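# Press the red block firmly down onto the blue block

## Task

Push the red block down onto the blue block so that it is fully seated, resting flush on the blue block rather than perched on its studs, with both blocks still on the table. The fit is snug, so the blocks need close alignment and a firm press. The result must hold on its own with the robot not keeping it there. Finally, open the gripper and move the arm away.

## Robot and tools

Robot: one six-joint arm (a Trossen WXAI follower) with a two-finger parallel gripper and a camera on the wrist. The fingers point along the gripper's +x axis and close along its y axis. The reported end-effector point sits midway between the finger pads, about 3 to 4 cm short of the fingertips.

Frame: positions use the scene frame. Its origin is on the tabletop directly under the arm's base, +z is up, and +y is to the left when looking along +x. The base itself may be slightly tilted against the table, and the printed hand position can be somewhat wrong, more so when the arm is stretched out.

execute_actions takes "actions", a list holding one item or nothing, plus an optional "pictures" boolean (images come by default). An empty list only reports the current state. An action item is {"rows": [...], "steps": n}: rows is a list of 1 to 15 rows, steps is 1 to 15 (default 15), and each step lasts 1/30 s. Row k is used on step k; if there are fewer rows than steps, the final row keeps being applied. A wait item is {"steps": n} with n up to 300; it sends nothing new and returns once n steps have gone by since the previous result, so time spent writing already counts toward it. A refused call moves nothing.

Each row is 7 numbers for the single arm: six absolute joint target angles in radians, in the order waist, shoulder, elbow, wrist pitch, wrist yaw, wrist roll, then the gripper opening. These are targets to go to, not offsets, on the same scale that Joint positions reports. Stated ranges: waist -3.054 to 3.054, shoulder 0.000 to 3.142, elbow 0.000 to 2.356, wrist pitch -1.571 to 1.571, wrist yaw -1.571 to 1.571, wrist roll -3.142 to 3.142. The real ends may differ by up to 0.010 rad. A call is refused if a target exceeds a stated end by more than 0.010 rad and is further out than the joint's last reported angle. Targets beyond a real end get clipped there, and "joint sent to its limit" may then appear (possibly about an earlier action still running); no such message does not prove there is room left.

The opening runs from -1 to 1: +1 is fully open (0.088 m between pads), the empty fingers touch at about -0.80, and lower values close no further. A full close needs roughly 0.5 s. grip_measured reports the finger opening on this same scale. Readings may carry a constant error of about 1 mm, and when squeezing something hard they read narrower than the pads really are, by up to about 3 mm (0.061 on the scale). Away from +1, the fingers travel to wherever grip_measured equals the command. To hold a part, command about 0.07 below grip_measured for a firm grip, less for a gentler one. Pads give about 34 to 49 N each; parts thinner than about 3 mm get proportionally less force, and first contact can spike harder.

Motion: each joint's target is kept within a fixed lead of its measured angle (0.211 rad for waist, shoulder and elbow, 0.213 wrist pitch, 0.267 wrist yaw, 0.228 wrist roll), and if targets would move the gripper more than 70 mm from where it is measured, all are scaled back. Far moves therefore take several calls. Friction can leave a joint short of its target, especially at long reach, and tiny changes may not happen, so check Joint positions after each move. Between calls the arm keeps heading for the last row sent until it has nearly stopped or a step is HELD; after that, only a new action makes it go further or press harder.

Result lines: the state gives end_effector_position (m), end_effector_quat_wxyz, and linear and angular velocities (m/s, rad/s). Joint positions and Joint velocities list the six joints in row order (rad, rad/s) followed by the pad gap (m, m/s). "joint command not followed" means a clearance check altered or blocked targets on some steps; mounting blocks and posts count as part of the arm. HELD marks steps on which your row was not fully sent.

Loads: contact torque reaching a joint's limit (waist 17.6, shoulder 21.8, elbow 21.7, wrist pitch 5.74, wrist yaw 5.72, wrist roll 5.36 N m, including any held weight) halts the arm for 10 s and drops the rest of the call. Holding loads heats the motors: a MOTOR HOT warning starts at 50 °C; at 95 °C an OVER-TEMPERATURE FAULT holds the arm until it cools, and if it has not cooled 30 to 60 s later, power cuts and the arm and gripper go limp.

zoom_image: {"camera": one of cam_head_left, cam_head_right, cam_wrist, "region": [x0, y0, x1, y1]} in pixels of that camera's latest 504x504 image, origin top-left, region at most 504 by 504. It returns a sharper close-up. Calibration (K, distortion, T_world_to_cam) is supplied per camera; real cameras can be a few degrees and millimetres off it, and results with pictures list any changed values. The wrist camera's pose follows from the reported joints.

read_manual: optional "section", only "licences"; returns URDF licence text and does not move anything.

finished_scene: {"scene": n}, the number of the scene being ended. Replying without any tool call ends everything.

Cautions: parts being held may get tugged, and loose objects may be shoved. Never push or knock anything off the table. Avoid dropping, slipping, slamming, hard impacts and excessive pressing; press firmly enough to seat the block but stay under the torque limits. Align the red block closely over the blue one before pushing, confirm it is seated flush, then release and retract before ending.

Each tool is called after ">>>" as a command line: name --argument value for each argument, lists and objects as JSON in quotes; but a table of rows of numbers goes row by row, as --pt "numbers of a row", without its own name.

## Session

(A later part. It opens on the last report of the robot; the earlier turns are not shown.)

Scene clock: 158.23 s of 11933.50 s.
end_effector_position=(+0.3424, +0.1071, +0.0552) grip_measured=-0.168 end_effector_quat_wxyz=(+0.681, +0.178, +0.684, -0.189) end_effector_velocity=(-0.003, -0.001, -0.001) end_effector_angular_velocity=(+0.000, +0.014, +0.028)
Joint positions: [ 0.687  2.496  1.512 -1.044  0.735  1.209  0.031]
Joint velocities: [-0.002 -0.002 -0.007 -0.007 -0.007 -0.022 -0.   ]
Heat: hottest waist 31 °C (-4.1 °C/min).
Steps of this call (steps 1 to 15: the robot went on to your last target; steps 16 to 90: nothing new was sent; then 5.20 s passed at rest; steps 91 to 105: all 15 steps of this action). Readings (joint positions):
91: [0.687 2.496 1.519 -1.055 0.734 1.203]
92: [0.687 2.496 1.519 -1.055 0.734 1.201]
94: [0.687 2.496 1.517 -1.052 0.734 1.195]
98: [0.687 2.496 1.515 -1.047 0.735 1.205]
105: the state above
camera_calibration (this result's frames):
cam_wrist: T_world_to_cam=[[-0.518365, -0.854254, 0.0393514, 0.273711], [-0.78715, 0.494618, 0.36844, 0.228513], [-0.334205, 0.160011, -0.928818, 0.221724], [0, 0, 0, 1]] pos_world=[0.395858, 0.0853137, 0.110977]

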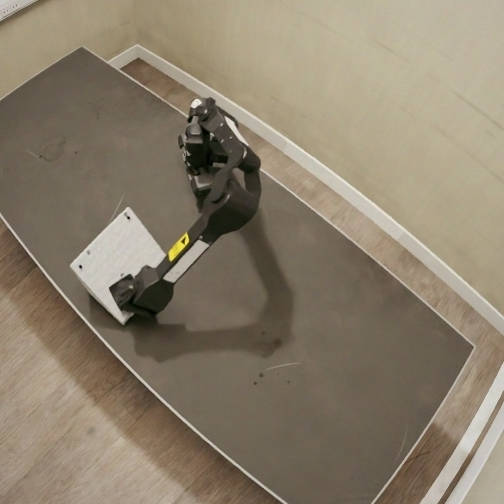

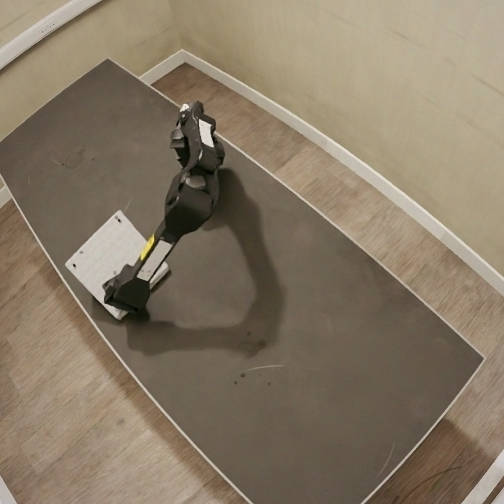

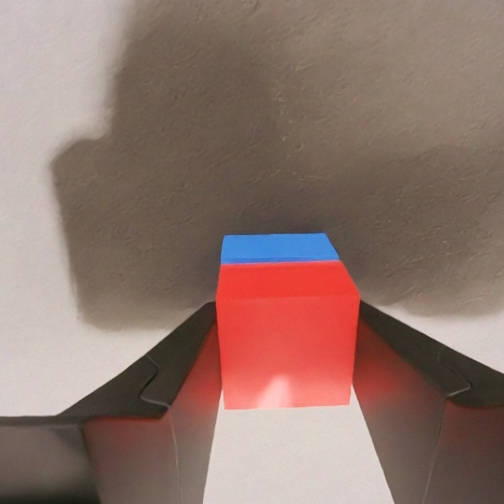

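>>> execute_actions --actions '[{"rows":[[0.565,2.592,1.448,-1.02,0.755,1.215,-0.4],[0.56,2.596,1.44,-1.02,0.755,1.225,-0.4],[0.555,2.6,1.432,-1.02,0.755,1.23,-0.4],[0.55,2.605,1.425,-1.018,0.755,1.23,-0.4],[0.545,2.61,1.418,-1.016,0.755,1.22,-0.4],[0.54,2.615,1.412,-1.014,0.755,1.205,-0.4],[0.54,2.615,1.412,-1.014,0.755,1.205,-0.4],[0.54,2.615,1.412,-1.014,0.755,1.205,-0.4],[0.54,2.615,1.412,-1.014,0.755,1.225,-0.4]]}]'

>>> zoom_image --camera "cam_wrist" --region '[190,190,380,320]'

Scene clock: 164.43 s of 11933.50 s.
end_effector_position=(+0.3412, +0.1073, +0.0541) grip_measured=-0.168 end_effector_quat_wxyz=(+0.682, +0.180, +0.683, -0.192) end_effector_velocity=(-0.002, -0.001, -0.000) end_effector_angular_velocity=(+0.002, +0.010, -0.019)
Joint positions: [ 0.688  2.495  1.503 -1.036  0.738  1.216  0.031]
Joint velocities: [-0.002 -0.002 -0.002 -0.007 -0.007  0.022 -0.   ]
Heat: hottest waist 31 °C (-3.1 °C/min).
Steps of this call (steps 1 to 15: the robot went on to your last target; steps 16 to 90: nothing new was sent; then 2.70 s passed at rest; steps 91 to 105: all 15 steps of this action). Readings (joint positions):
91: [0.687 2.496 1.511 -1.044 0.735 1.209]
92: [0.687 2.496 1.510 -1.043 0.735 1.210]
94: [0.687 2.496 1.508 -1.041 0.736 1.216]
98: [0.688 2.496 1.504 -1.038 0.738 1.213]
105: the state above
camera_calibration (this result's frames):
cam_wrist: T_world_to_cam=[[-0.524712, -0.850357, 0.0396345, 0.275031], [-0.784451, 0.501079, 0.365455, 0.226397], [-0.330627, 0.160667, -0.929985, 0.219034], [0, 0, 0, 1]] pos_world=[0.394328, 0.0852401, 0.11006]

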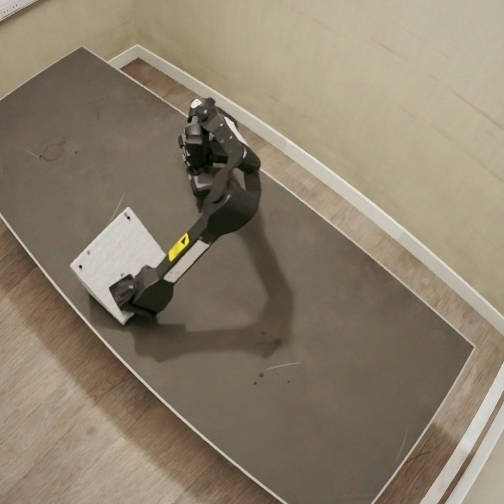

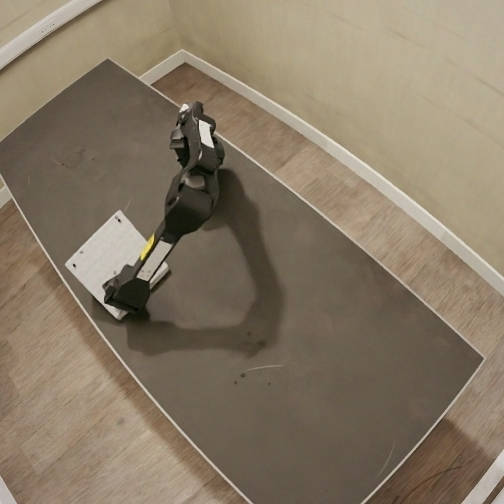

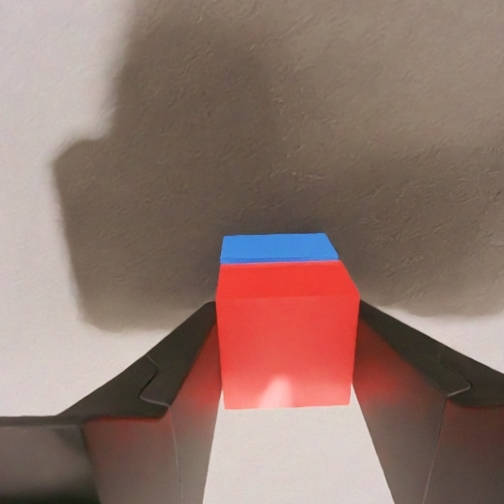

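Region (190, 190, 380, 320) of cam_wrist's 504x504 image, scaled by 2.653, with more detail than that image has; it fills the top 345 rows of this view, and the rest is white.

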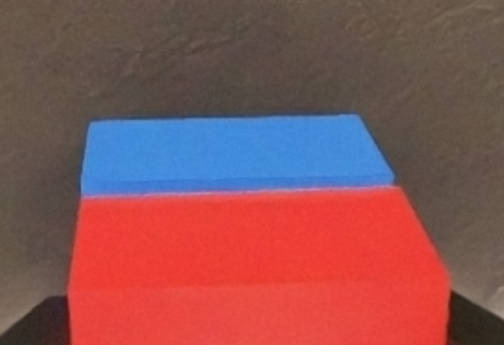

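>>> execute_actions --actions '[{"rows":[[0.6,2.56,1.46,-1.04,0.745,1.216,-0.4],[0.64,2.53,1.49,-1.05,0.74,1.216,-0.4],[0.665,2.51,1.5,-1.052,0.74,1.216,-0.4],[0.663,2.492,1.477,-1.046,0.74,1.214,-0.4],[0.661,2.473,1.453,-1.039,0.74,1.211,-0.4],[0.659,2.455,1.43,-1.032,0.74,1.209,-0.4],[0.657,2.437,1.407,-1.025,0.74,1.206,-0.4],[0.655,2.418,1.384,-1.018,0.74,1.204,-0.4],[0.653,2.4,1.361,-1.012,0.74,1.201,-0.4],[0.651,2.382,1.339,-1.006,0.74,1.199,-0.4],[0.649,2.363,1.317,-1.0,0.74,1.196,-0.4],[0.647,2.345,1.295,-0.995,0.74,1.194,-0.4],[0.645,2.327,1.274,-0.99,0.74,1.191,-0.4],[0.643,2.308,1.253,-0.985,0.74,1.189,-0.4],[0.641,2.29,1.232,-0.98,0.741,1.186,-0.4]]}]' --pictures false

>>> execute_actions --actions '[{"rows":[[0.639,2.272,1.212,-0.976,0.742,1.184,-0.4],[0.636,2.253,1.192,-0.972,0.743,1.181,-0.4],[0.634,2.235,1.172,-0.969,0.744,1.178,-0.4],[0.632,2.217,1.152,-0.966,0.745,1.176,-0.4],[0.629,2.198,1.133,-0.963,0.746,1.173,-0.4],[0.627,2.18,1.114,-0.96,0.747,1.17,-0.4],[0.625,2.162,1.095,-0.958,0.748,1.168,-0.4],[0.622,2.143,1.076,-0.956,0.749,1.165,-0.4],[0.62,2.125,1.058,-0.954,0.75,1.163,-0.4],[0.618,2.107,1.04,-0.952,0.751,1.16,-0.4],[0.615,2.088,1.022,-0.951,0.752,1.158,-0.4],[0.613,2.07,1.005,-0.95,0.753,1.155,-0.4]]}]' --pictures false

>>> execute_actions --actions '[{"steps":10}]'

>>> zoom_image --camera "cam_wrist" --region '[190,190,380,320]'

Scene clock: 179.17 s of 11933.50 s.
end_effector_position=(+0.3174, +0.0731, +0.0613) grip_measured=-0.168 end_effector_quat_wxyz=(+0.683, +0.187, +0.680, -0.190) end_effector_velocity=(-0.097, -0.107, -0.002) end_effector_angular_velocity=(+0.033, +0.045, -0.013)
Joint positions: [ 0.675  2.32   1.311 -0.99   0.74   1.195  0.031]
Joint velocities: [-0.076 -0.535 -0.632  0.139 -0.022 -0.066 -0.   ]
Heat: hottest waist 31 °C (-1.0 °C/min).
Steps of this call (steps 1 to 15: the robot went on to your last target; steps 16 to 90: nothing new was sent; then 11.23 s passed at rest; steps 91 to 105: all 15 steps of this action). Readings (joint positions):
91: [0.689 2.491 1.503 -1.036 0.739 1.217]
92: [0.691 2.485 1.507 -1.037 0.741 1.217]
94: [0.694 2.480 1.511 -1.041 0.745 1.217]
98: [0.692 2.441 1.461 -1.026 0.742 1.211]
105: the state above

Scene clock: 179.67 s of 11933.50 s.
end_effector_position=(+0.2727, +0.0231, +0.0601) grip_measured=-0.168 end_effector_quat_wxyz=(+0.678, +0.189, +0.684, -0.191) end_effector_velocity=(-0.026, -0.031, +0.000) end_effector_angular_velocity=(+0.016, +0.012, -0.003)
Joint positions: [ 0.637  2.07   1.043 -0.95   0.745  1.16   0.031]
Joint velocities: [-0.032 -0.164 -0.144  0.007 -0.007 -0.037 -0.   ]
Heat: hottest waist 31 °C (-1.0 °C/min).
Steps of this call (steps 1 to 15: all 15 steps of this action). Readings (joint positions):
1: [0.673 2.302 1.289 -0.985 0.740 1.192]
2: [0.670 2.284 1.269 -0.980 0.740 1.190]
4: [0.665 2.248 1.227 -0.972 0.740 1.184]
8: [0.654 2.176 1.149 -0.959 0.740 1.174]
15: the state above

Scene clock: 180.00 s of 11933.50 s.
end_effector_position=(+0.2714, +0.0218, +0.0602) grip_measured=-0.168 end_effector_quat_wxyz=(+0.679, +0.189, +0.683, -0.191) end_effector_velocity=(-0.004, -0.001, -0.001) end_effector_angular_velocity=(+0.001, +0.013, -0.001)
Joint positions: [ 0.637  2.061  1.034 -0.947  0.746  1.158  0.031]
Joint velocities: [-0.002 -0.002 -0.007 -0.007 -0.007  0.007  0.   ]
Heat: hottest waist 31 °C (-1.0 °C/min).
Steps of this call (steps 1 to 10: the robot went on to your last target). Readings (joint positions):
1: [0.637 2.066 1.039 -0.949 0.745 1.159]
2: [0.637 2.065 1.037 -0.948 0.746 1.158]
4: [0.637 2.063 1.035 -0.947 0.746 1.158]
8: [0.637 2.061 1.034 -0.947 0.746 1.158]
10: the state above
camera_calibration (this result's frames):
cam_wrist: T_world_to_cam=[[-0.534591, -0.844673, 0.0271965, 0.168736], [-0.778248, 0.504586, 0.373794, 0.210055], [-0.329457, 0.178662, -0.927113, 0.214552], [0, 0, 0, 1]] pos_world=[0.324365, -0.00179651, 0.115808]

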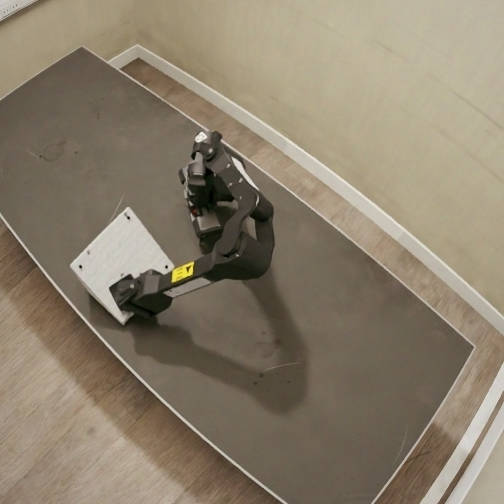

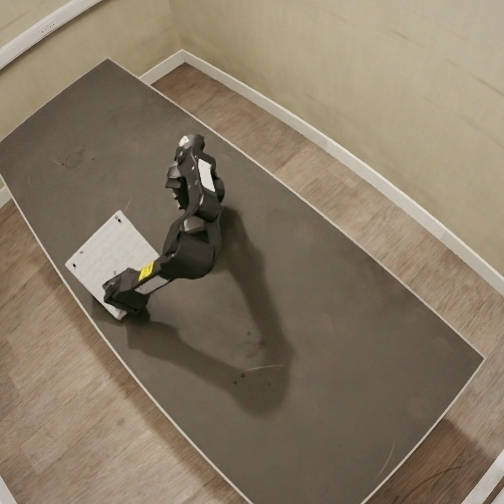

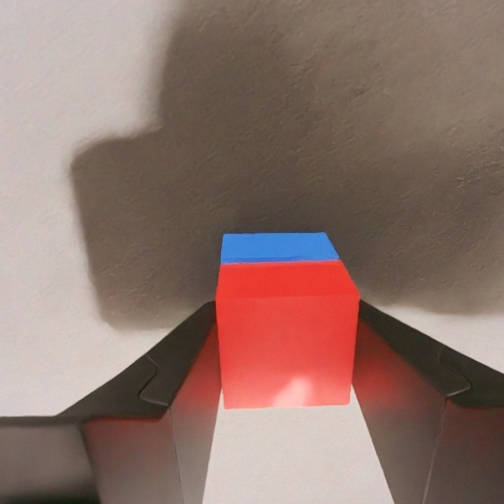

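Region (190, 190, 380, 320) of cam_wrist's 504x504 image, scaled by 2.653, with more detail than that image has; it fills the top 345 rows of this view, and the rest is white.

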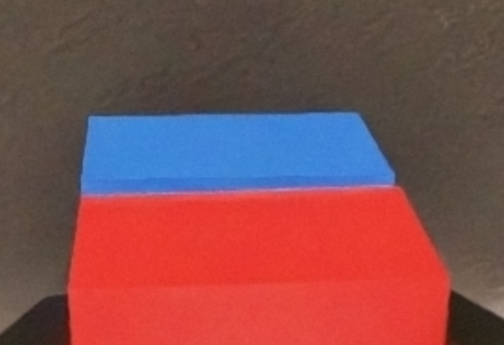

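>>> execute_actions --actions '[{"rows":[[0.61,2.08,1.005,-0.947,0.753,1.17,-0.4],[0.608,2.082,1.003,-0.947,0.753,1.178,-0.4],[0.605,2.085,1.0,-0.947,0.753,1.178,-0.4],[0.594,2.094,0.992,-0.947,0.753,1.178,-0.4],[0.583,2.103,0.984,-0.947,0.753,1.178,-0.4],[0.572,2.112,0.976,-0.947,0.755,1.178,-0.4],[0.561,2.121,0.968,-0.947,0.755,1.178,-0.4],[0.55,2.13,0.96,-0.947,0.757,1.178,-0.4],[0.539,2.139,0.952,-0.947,0.757,1.178,-0.4],[0.528,2.148,0.944,-0.947,0.76,1.178,-0.4],[0.517,2.157,0.936,-0.947,0.76,1.178,-0.4],[0.506,2.166,0.928,-0.947,0.76,1.178,-0.4]]}]'

>>> zoom_image --camera "cam_wrist" --region '[190,190,380,320]'

Scene clock: 187.43 s of 11933.50 s.
end_effector_position=(+0.2663, +0.0225, +0.0544) grip_measured=-0.168 end_effector_quat_wxyz=(+0.669, +0.190, +0.691, -0.196) end_effector_velocity=(+0.000, +0.000, -0.002) end_effector_angular_velocity=(-0.007, -0.001, +0.008)
Joint positions: [ 0.626  2.071  1.022 -0.944  0.735  1.172  0.031]
Joint velocities: [-0.002  0.007 -0.002  0.007  0.007 -0.007 -0.   ]
Heat: hottest waist 31 °C (-2.0 °C/min).
Steps of this call (steps 1 to 15: the robot went on to your last target; steps 16 to 90: nothing new was sent; then 3.93 s passed at rest; steps 91 to 105: all 15 steps of this action). Readings (joint positions):
91: [0.637 2.061 1.033 -0.947 0.746 1.158]
92: [0.637 2.061 1.033 -0.946 0.746 1.161]
94: [0.636 2.061 1.031 -0.945 0.746 1.168]
98: [0.633 2.066 1.026 -0.944 0.743 1.172]
105: the state above
camera_calibration (this result's frames):
cam_wrist: T_world_to_cam=[[-0.541641, -0.839656, 0.0400465, 0.16785], [-0.763687, 0.511426, 0.393985, 0.202696], [-0.351293, 0.182816, -0.918244, 0.212506], [0, 0, 0, 1]] pos_world=[0.320363, -0.00157748, 0.108552]

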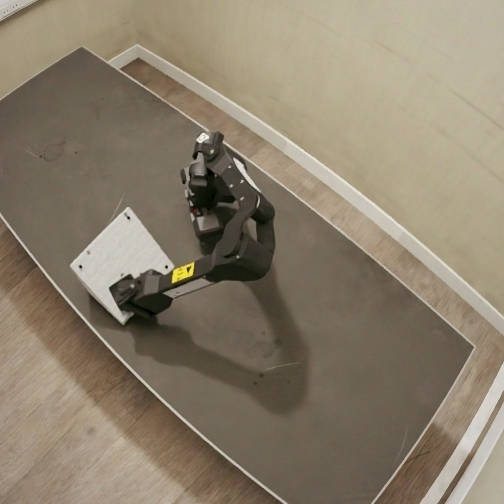

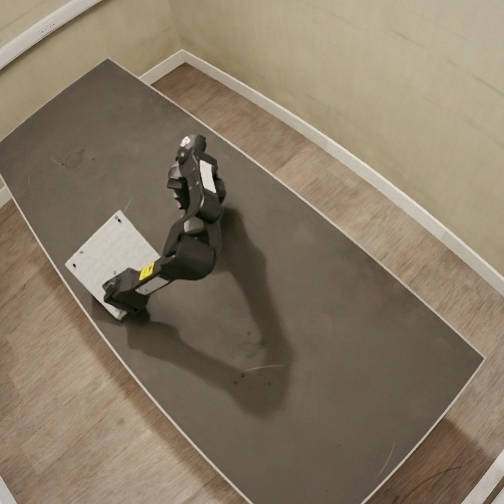

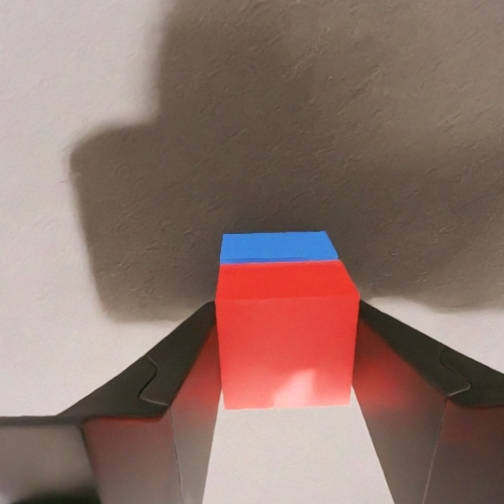

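Region (190, 190, 380, 320) of cam_wrist's 504x504 image, scaled by 2.653, with more detail than that image has; it fills the top 345 rows of this view, and the rest is white.

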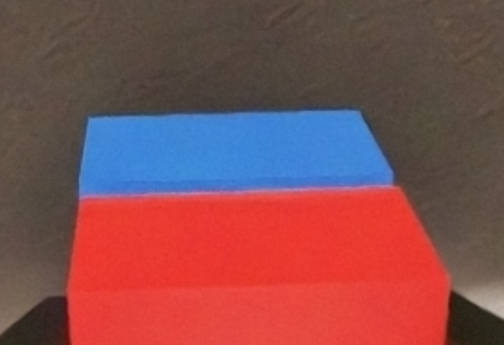

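>>> execute_actions --actions '[{"rows":[[0.55,2.13,0.96,-0.947,0.757,1.175,-0.4],[0.6,2.09,1.0,-0.947,0.754,1.175,-0.4],[0.635,2.06,1.03,-0.95,0.752,1.175,-0.4],[0.645,2.05,1.045,-0.955,0.752,1.175,-0.4],[0.651,2.045,1.052,-0.96,0.752,1.175,-0.4]]}]'

>>> zoom_image --camera "cam_wrist" --region '[190,190,380,320]'

Scene clock: 191.77 s of 11933.50 s.
end_effector_position=(+0.2728, +0.0209, +0.0638) grip_measured=-0.168 end_effector_quat_wxyz=(+0.682, +0.191, +0.678, -0.195) end_effector_velocity=(+0.002, -0.002, +0.007) end_effector_angular_velocity=(+0.009, -0.005, +0.007)
Joint positions: [ 0.646  2.057  1.04  -0.958  0.755  1.173  0.031]
Joint velocities: [ 0.007 -0.017  0.012 -0.022 -0.007 -0.007 -0.   ]
Heat: hottest waist 31 °C (-2.0 °C/min).
Steps of this call (steps 1 to 15: the robot went on to your last target; steps 16 to 90: nothing new was sent; then 0.83 s passed at rest; steps 91 to 105: all 15 steps of this action). Readings (joint positions):
91: [0.628 2.071 1.022 -0.944 0.737 1.172]
92: [0.634 2.066 1.026 -0.944 0.743 1.172]
94: [0.642 2.061 1.032 -0.946 0.755 1.173]
98: [0.643 2.060 1.037 -0.956 0.755 1.173]
105: the state above
camera_calibration (this result's frames):
cam_wrist: T_world_to_cam=[[-0.541853, -0.840035, 0.0271517, 0.17052], [-0.778075, 0.513578, 0.361714, 0.210698], [-0.317797, 0.17487, -0.931894, 0.215694], [0, 0, 0, 1]] pos_world=[0.324882, -0.00268537, 0.120162]

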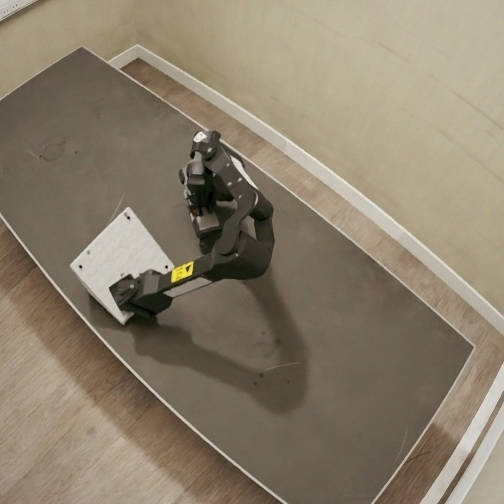

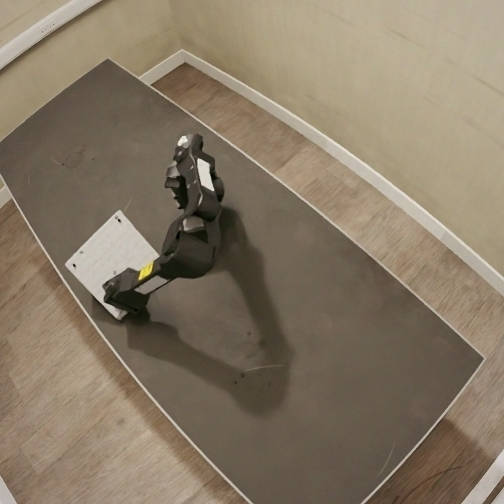

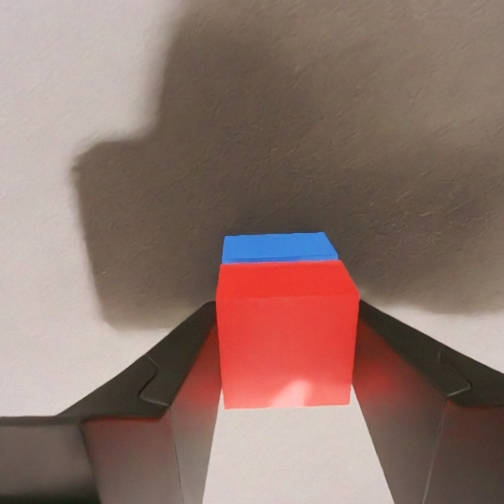

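Region (190, 190, 380, 320) of cam_wrist's 504x504 image, scaled by 2.653, with more detail than that image has; it fills the top 345 rows of this view, and the rest is white.

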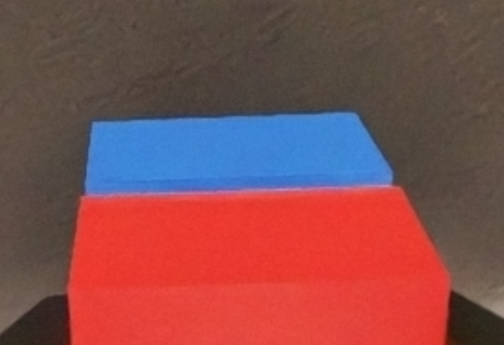

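Lifted and shifted forward/left; descend again.

>>> execute_actions --actions '[{"rows":[[0.646,2.062,1.031,-0.957,0.756,1.165,-0.4],[0.645,2.064,1.03,-0.956,0.756,1.165,-0.4],[0.644,2.065,1.028,-0.954,0.756,1.165,-0.4],[0.643,2.066,1.027,-0.952,0.756,1.165,-0.4],[0.642,2.067,1.025,-0.95,0.756,1.165,-0.4],[0.64,2.068,1.023,-0.947,0.756,1.165,-0.4],[0.637,2.07,1.02,-0.944,0.756,1.165,-0.4],[0.632,2.074,1.015,-0.942,0.756,1.165,-0.4],[0.622,2.082,1.007,-0.942,0.756,1.165,-0.4],[0.61,2.091,0.998,-0.942,0.756,1.165,-0.4],[0.598,2.1,0.989,-0.942,0.756,1.165,-0.4],[0.586,2.109,0.98,-0.942,0.756,1.165,-0.4],[0.574,2.118,0.971,-0.942,0.756,1.165,-0.4]]}]'

>>> zoom_image --camera "cam_wrist" --region '[190,190,380,320]'

Scene clock: 200.20 s of 11933.50 s.
end_effector_position=(+0.2686, +0.0213, +0.0564) grip_measured=-0.168 end_effector_quat_wxyz=(+0.677, +0.187, +0.685, -0.196) end_effector_velocity=(-0.003, -0.000, -0.006) end_effector_angular_velocity=(-0.013, +0.012, +0.014)
Joint positions: [ 0.633  2.067  1.023 -0.942  0.751  1.166  0.031]
Joint velocities: [-0.007  0.012 -0.012  0.007  0.007 -0.007 -0.   ]
Heat: hottest waist 32 °C (-1.0 °C/min).
Steps of this call (steps 1 to 15: the robot went on to your last target; steps 16 to 90: nothing new was sent; then 4.93 s passed at rest; steps 91 to 105: all 15 steps of this action). Readings (joint positions):
91: [0.647 2.057 1.040 -0.958 0.755 1.173]
92: [0.647 2.057 1.040 -0.958 0.755 1.172]
94: [0.646 2.057 1.040 -0.958 0.755 1.170]
98: [0.641 2.058 1.033 -0.949 0.755 1.168]
105: the state above
camera_calibration (this result's frames):
cam_wrist: T_world_to_cam=[[-0.537722, -0.842235, 0.0386626, 0.167105], [-0.77338, 0.510985, 0.375204, 0.207945], [-0.335766, 0.171855, -0.926135, 0.211965], [0, 0, 0, 1]] pos_world=[0.321847, -0.00194162, 0.111825]

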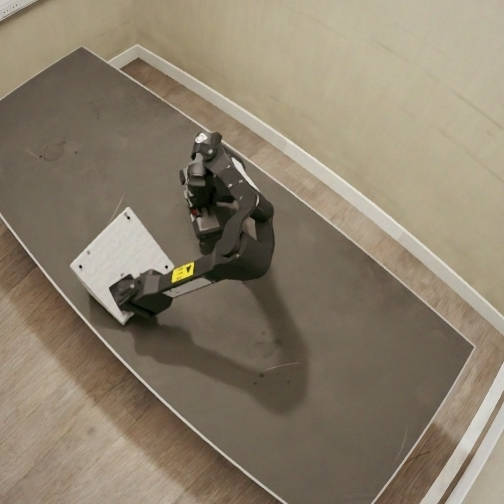

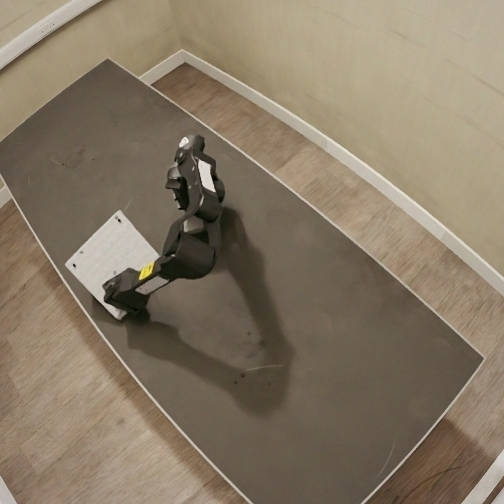

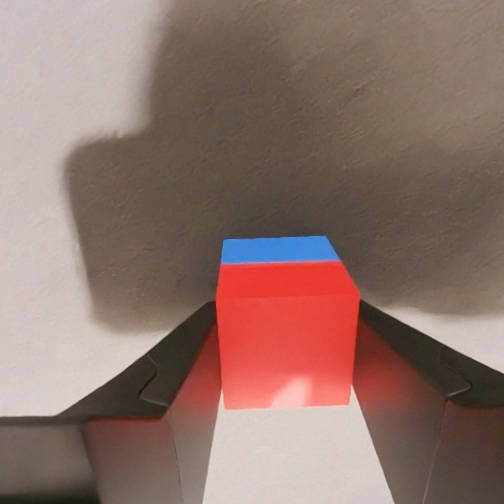

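Region (190, 190, 380, 320) of cam_wrist's 504x504 image, scaled by 2.653, with more detail than that image has; it fills the top 345 rows of this view, and the rest is white.

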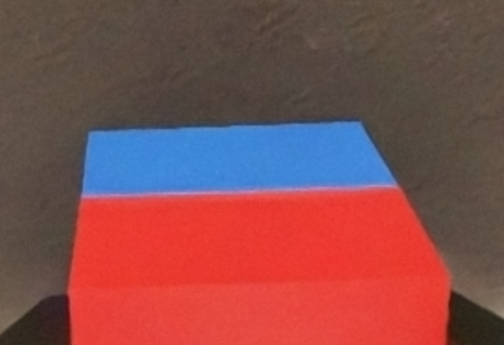

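Looks in. One more press, relax, release.

>>> execute_actions --actions '[{"rows":[[0.56,2.128,0.96,-0.938,0.756,1.165,-0.4],[0.545,2.138,0.95,-0.935,0.758,1.165,-0.4],[0.545,2.138,0.95,-0.935,0.758,1.165,-0.4],[0.545,2.138,0.95,-0.935,0.758,1.165,-0.4],[0.545,2.138,0.95,-0.935,0.758,1.165,-0.4],[0.545,2.138,0.95,-0.935,0.758,1.165,-0.4],[0.575,2.11,0.975,-0.938,0.756,1.165,-0.4],[0.605,2.085,1.0,-0.94,0.756,1.165,-0.4],[0.634,2.062,1.025,-0.94,0.756,1.165,-0.4]]}]' --pictures false

>>> execute_actions --actions '[{"rows":[[0.637,2.06,1.028,-0.94,0.756,1.165,0.4]],"steps":10}]' --pictures false

>>> execute_actions --actions '[{"rows":[[0.66,2.05,1.06,-0.99,0.745,1.19,0.4],[0.685,2.045,1.09,-1.04,0.735,1.21,0.4],[0.71,2.04,1.12,-1.09,0.725,1.24,0.4],[0.735,2.035,1.15,-1.14,0.71,1.26,0.4],[0.77,2.03,1.2,-1.23,0.7,1.3,0.4]]}]'

Scene clock: 213.00 s of 11933.50 s.
end_effector_position=(+0.2712, +0.0212, +0.0595) grip_measured=-0.168 end_effector_quat_wxyz=(+0.682, +0.190, +0.679, -0.195) end_effector_velocity=(+0.003, +0.001, +0.002) end_effector_angular_velocity=(-0.001, -0.017, +0.004)
Joint positions: [ 0.639  2.06   1.026 -0.938  0.757  1.164  0.031]
Joint velocities: [ 0.007 -0.002  0.002  0.007  0.007 -0.007 -0.   ]
Heat: hottest waist 30 °C (-2.0 °C/min).
Steps of this call (steps 1 to 15: the robot went on to your last target; steps 16 to 90: nothing new was sent; then 9.30 s passed at rest; steps 91 to 105: all 15 steps of this action). Readings (joint positions):
91: [0.632 2.068 1.021 -0.941 0.751 1.166]
92: [0.631 2.069 1.020 -0.940 0.749 1.165]
94: [0.629 2.069 1.019 -0.939 0.746 1.165]
98: [0.633 2.063 1.021 -0.938 0.751 1.164]
105: the state above

Scene clock: 213.33 s of 11933.50 s.
end_effector_position=(+0.2711, +0.0208, +0.0591) grip_measured=+0.379 end_effector_quat_wxyz=(+0.681, +0.190, +0.680, -0.196) end_effector_velocity=(+0.001, -0.002, -0.001) end_effector_angular_velocity=(-0.003, -0.003, -0.017)
Joint positions: [ 0.637  2.06   1.026 -0.939  0.757  1.164  0.058]
Joint velocities: [-0.007 -0.002 -0.002  0.007  0.007  0.007  0.011]
Heat: hottest waist 30 °C (-2.0 °C/min).
Steps of this call (steps 1 to 10: all 10 steps of this action). Readings (joint positions):
1: [0.639 2.060 1.026 -0.938 0.757 1.164]
2: [0.638 2.060 1.026 -0.938 0.757 1.164]
4: [0.637 2.060 1.026 -0.939 0.757 1.164]
8: [0.637 2.060 1.026 -0.939 0.757 1.164]
10: the state above

Scene clock: 213.83 s of 11933.50 s.
end_effector_position=(+0.2719, +0.0194, +0.1210) grip_measured=+0.397 end_effector_quat_wxyz=(+0.686, +0.185, +0.678, -0.187) end_effector_velocity=(-0.004, -0.006, -0.001) end_effector_angular_velocity=(-0.025, +0.017, -0.000)
Joint positions: [ 0.769  2.032  1.19  -1.225  0.703  1.296  0.058]
Joint velocities: [-0.002 -0.002 -0.002 -0.037  0.007  0.022 -0.   ]
Heat: hottest waist 30 °C (-2.0 °C/min).
Steps of this call (steps 1 to 15: all 15 steps of this action). Readings (joint positions):
1: [0.638 2.060 1.030 -0.949 0.756 1.170]
2: [0.644 2.060 1.040 -0.976 0.752 1.180]
4: [0.674 2.059 1.074 -1.049 0.735 1.215]
8: [0.757 2.043 1.169 -1.185 0.711 1.279]
15: the state above
camera_calibration (this result's frames):
cam_wrist: T_world_to_cam=[[-0.5252, -0.850677, 0.0226743, 0.163388], [-0.789968, 0.49728, 0.358696, 0.194043], [-0.31641, 0.170475, -0.933179, 0.268793], [0, 0, 0, 1]] pos_world=[0.324148, -0.00332584, 0.177525]

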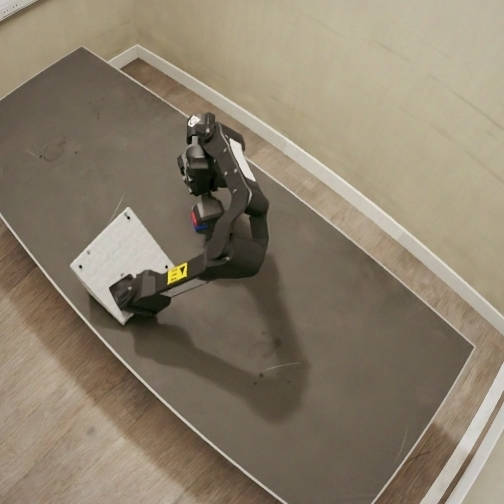

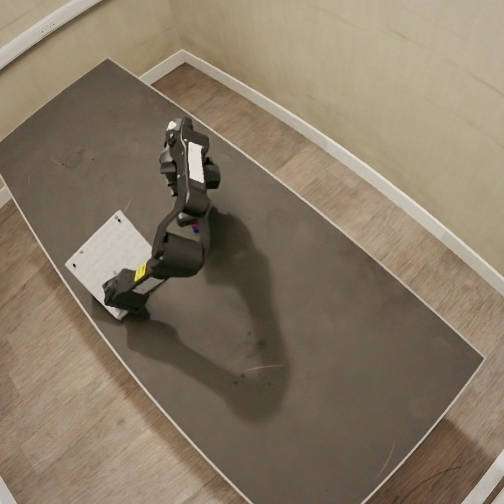

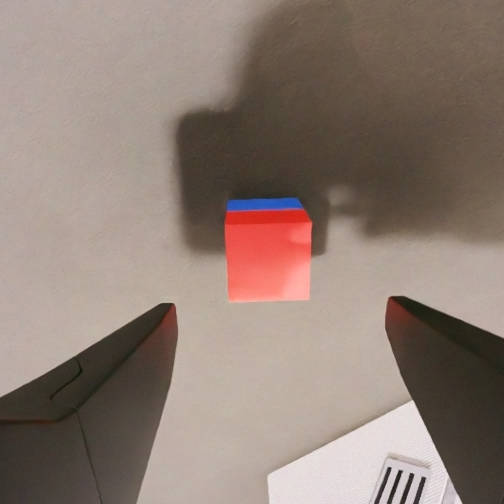

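>>> finished_scene --scene 2

The scene is finished: the task was done.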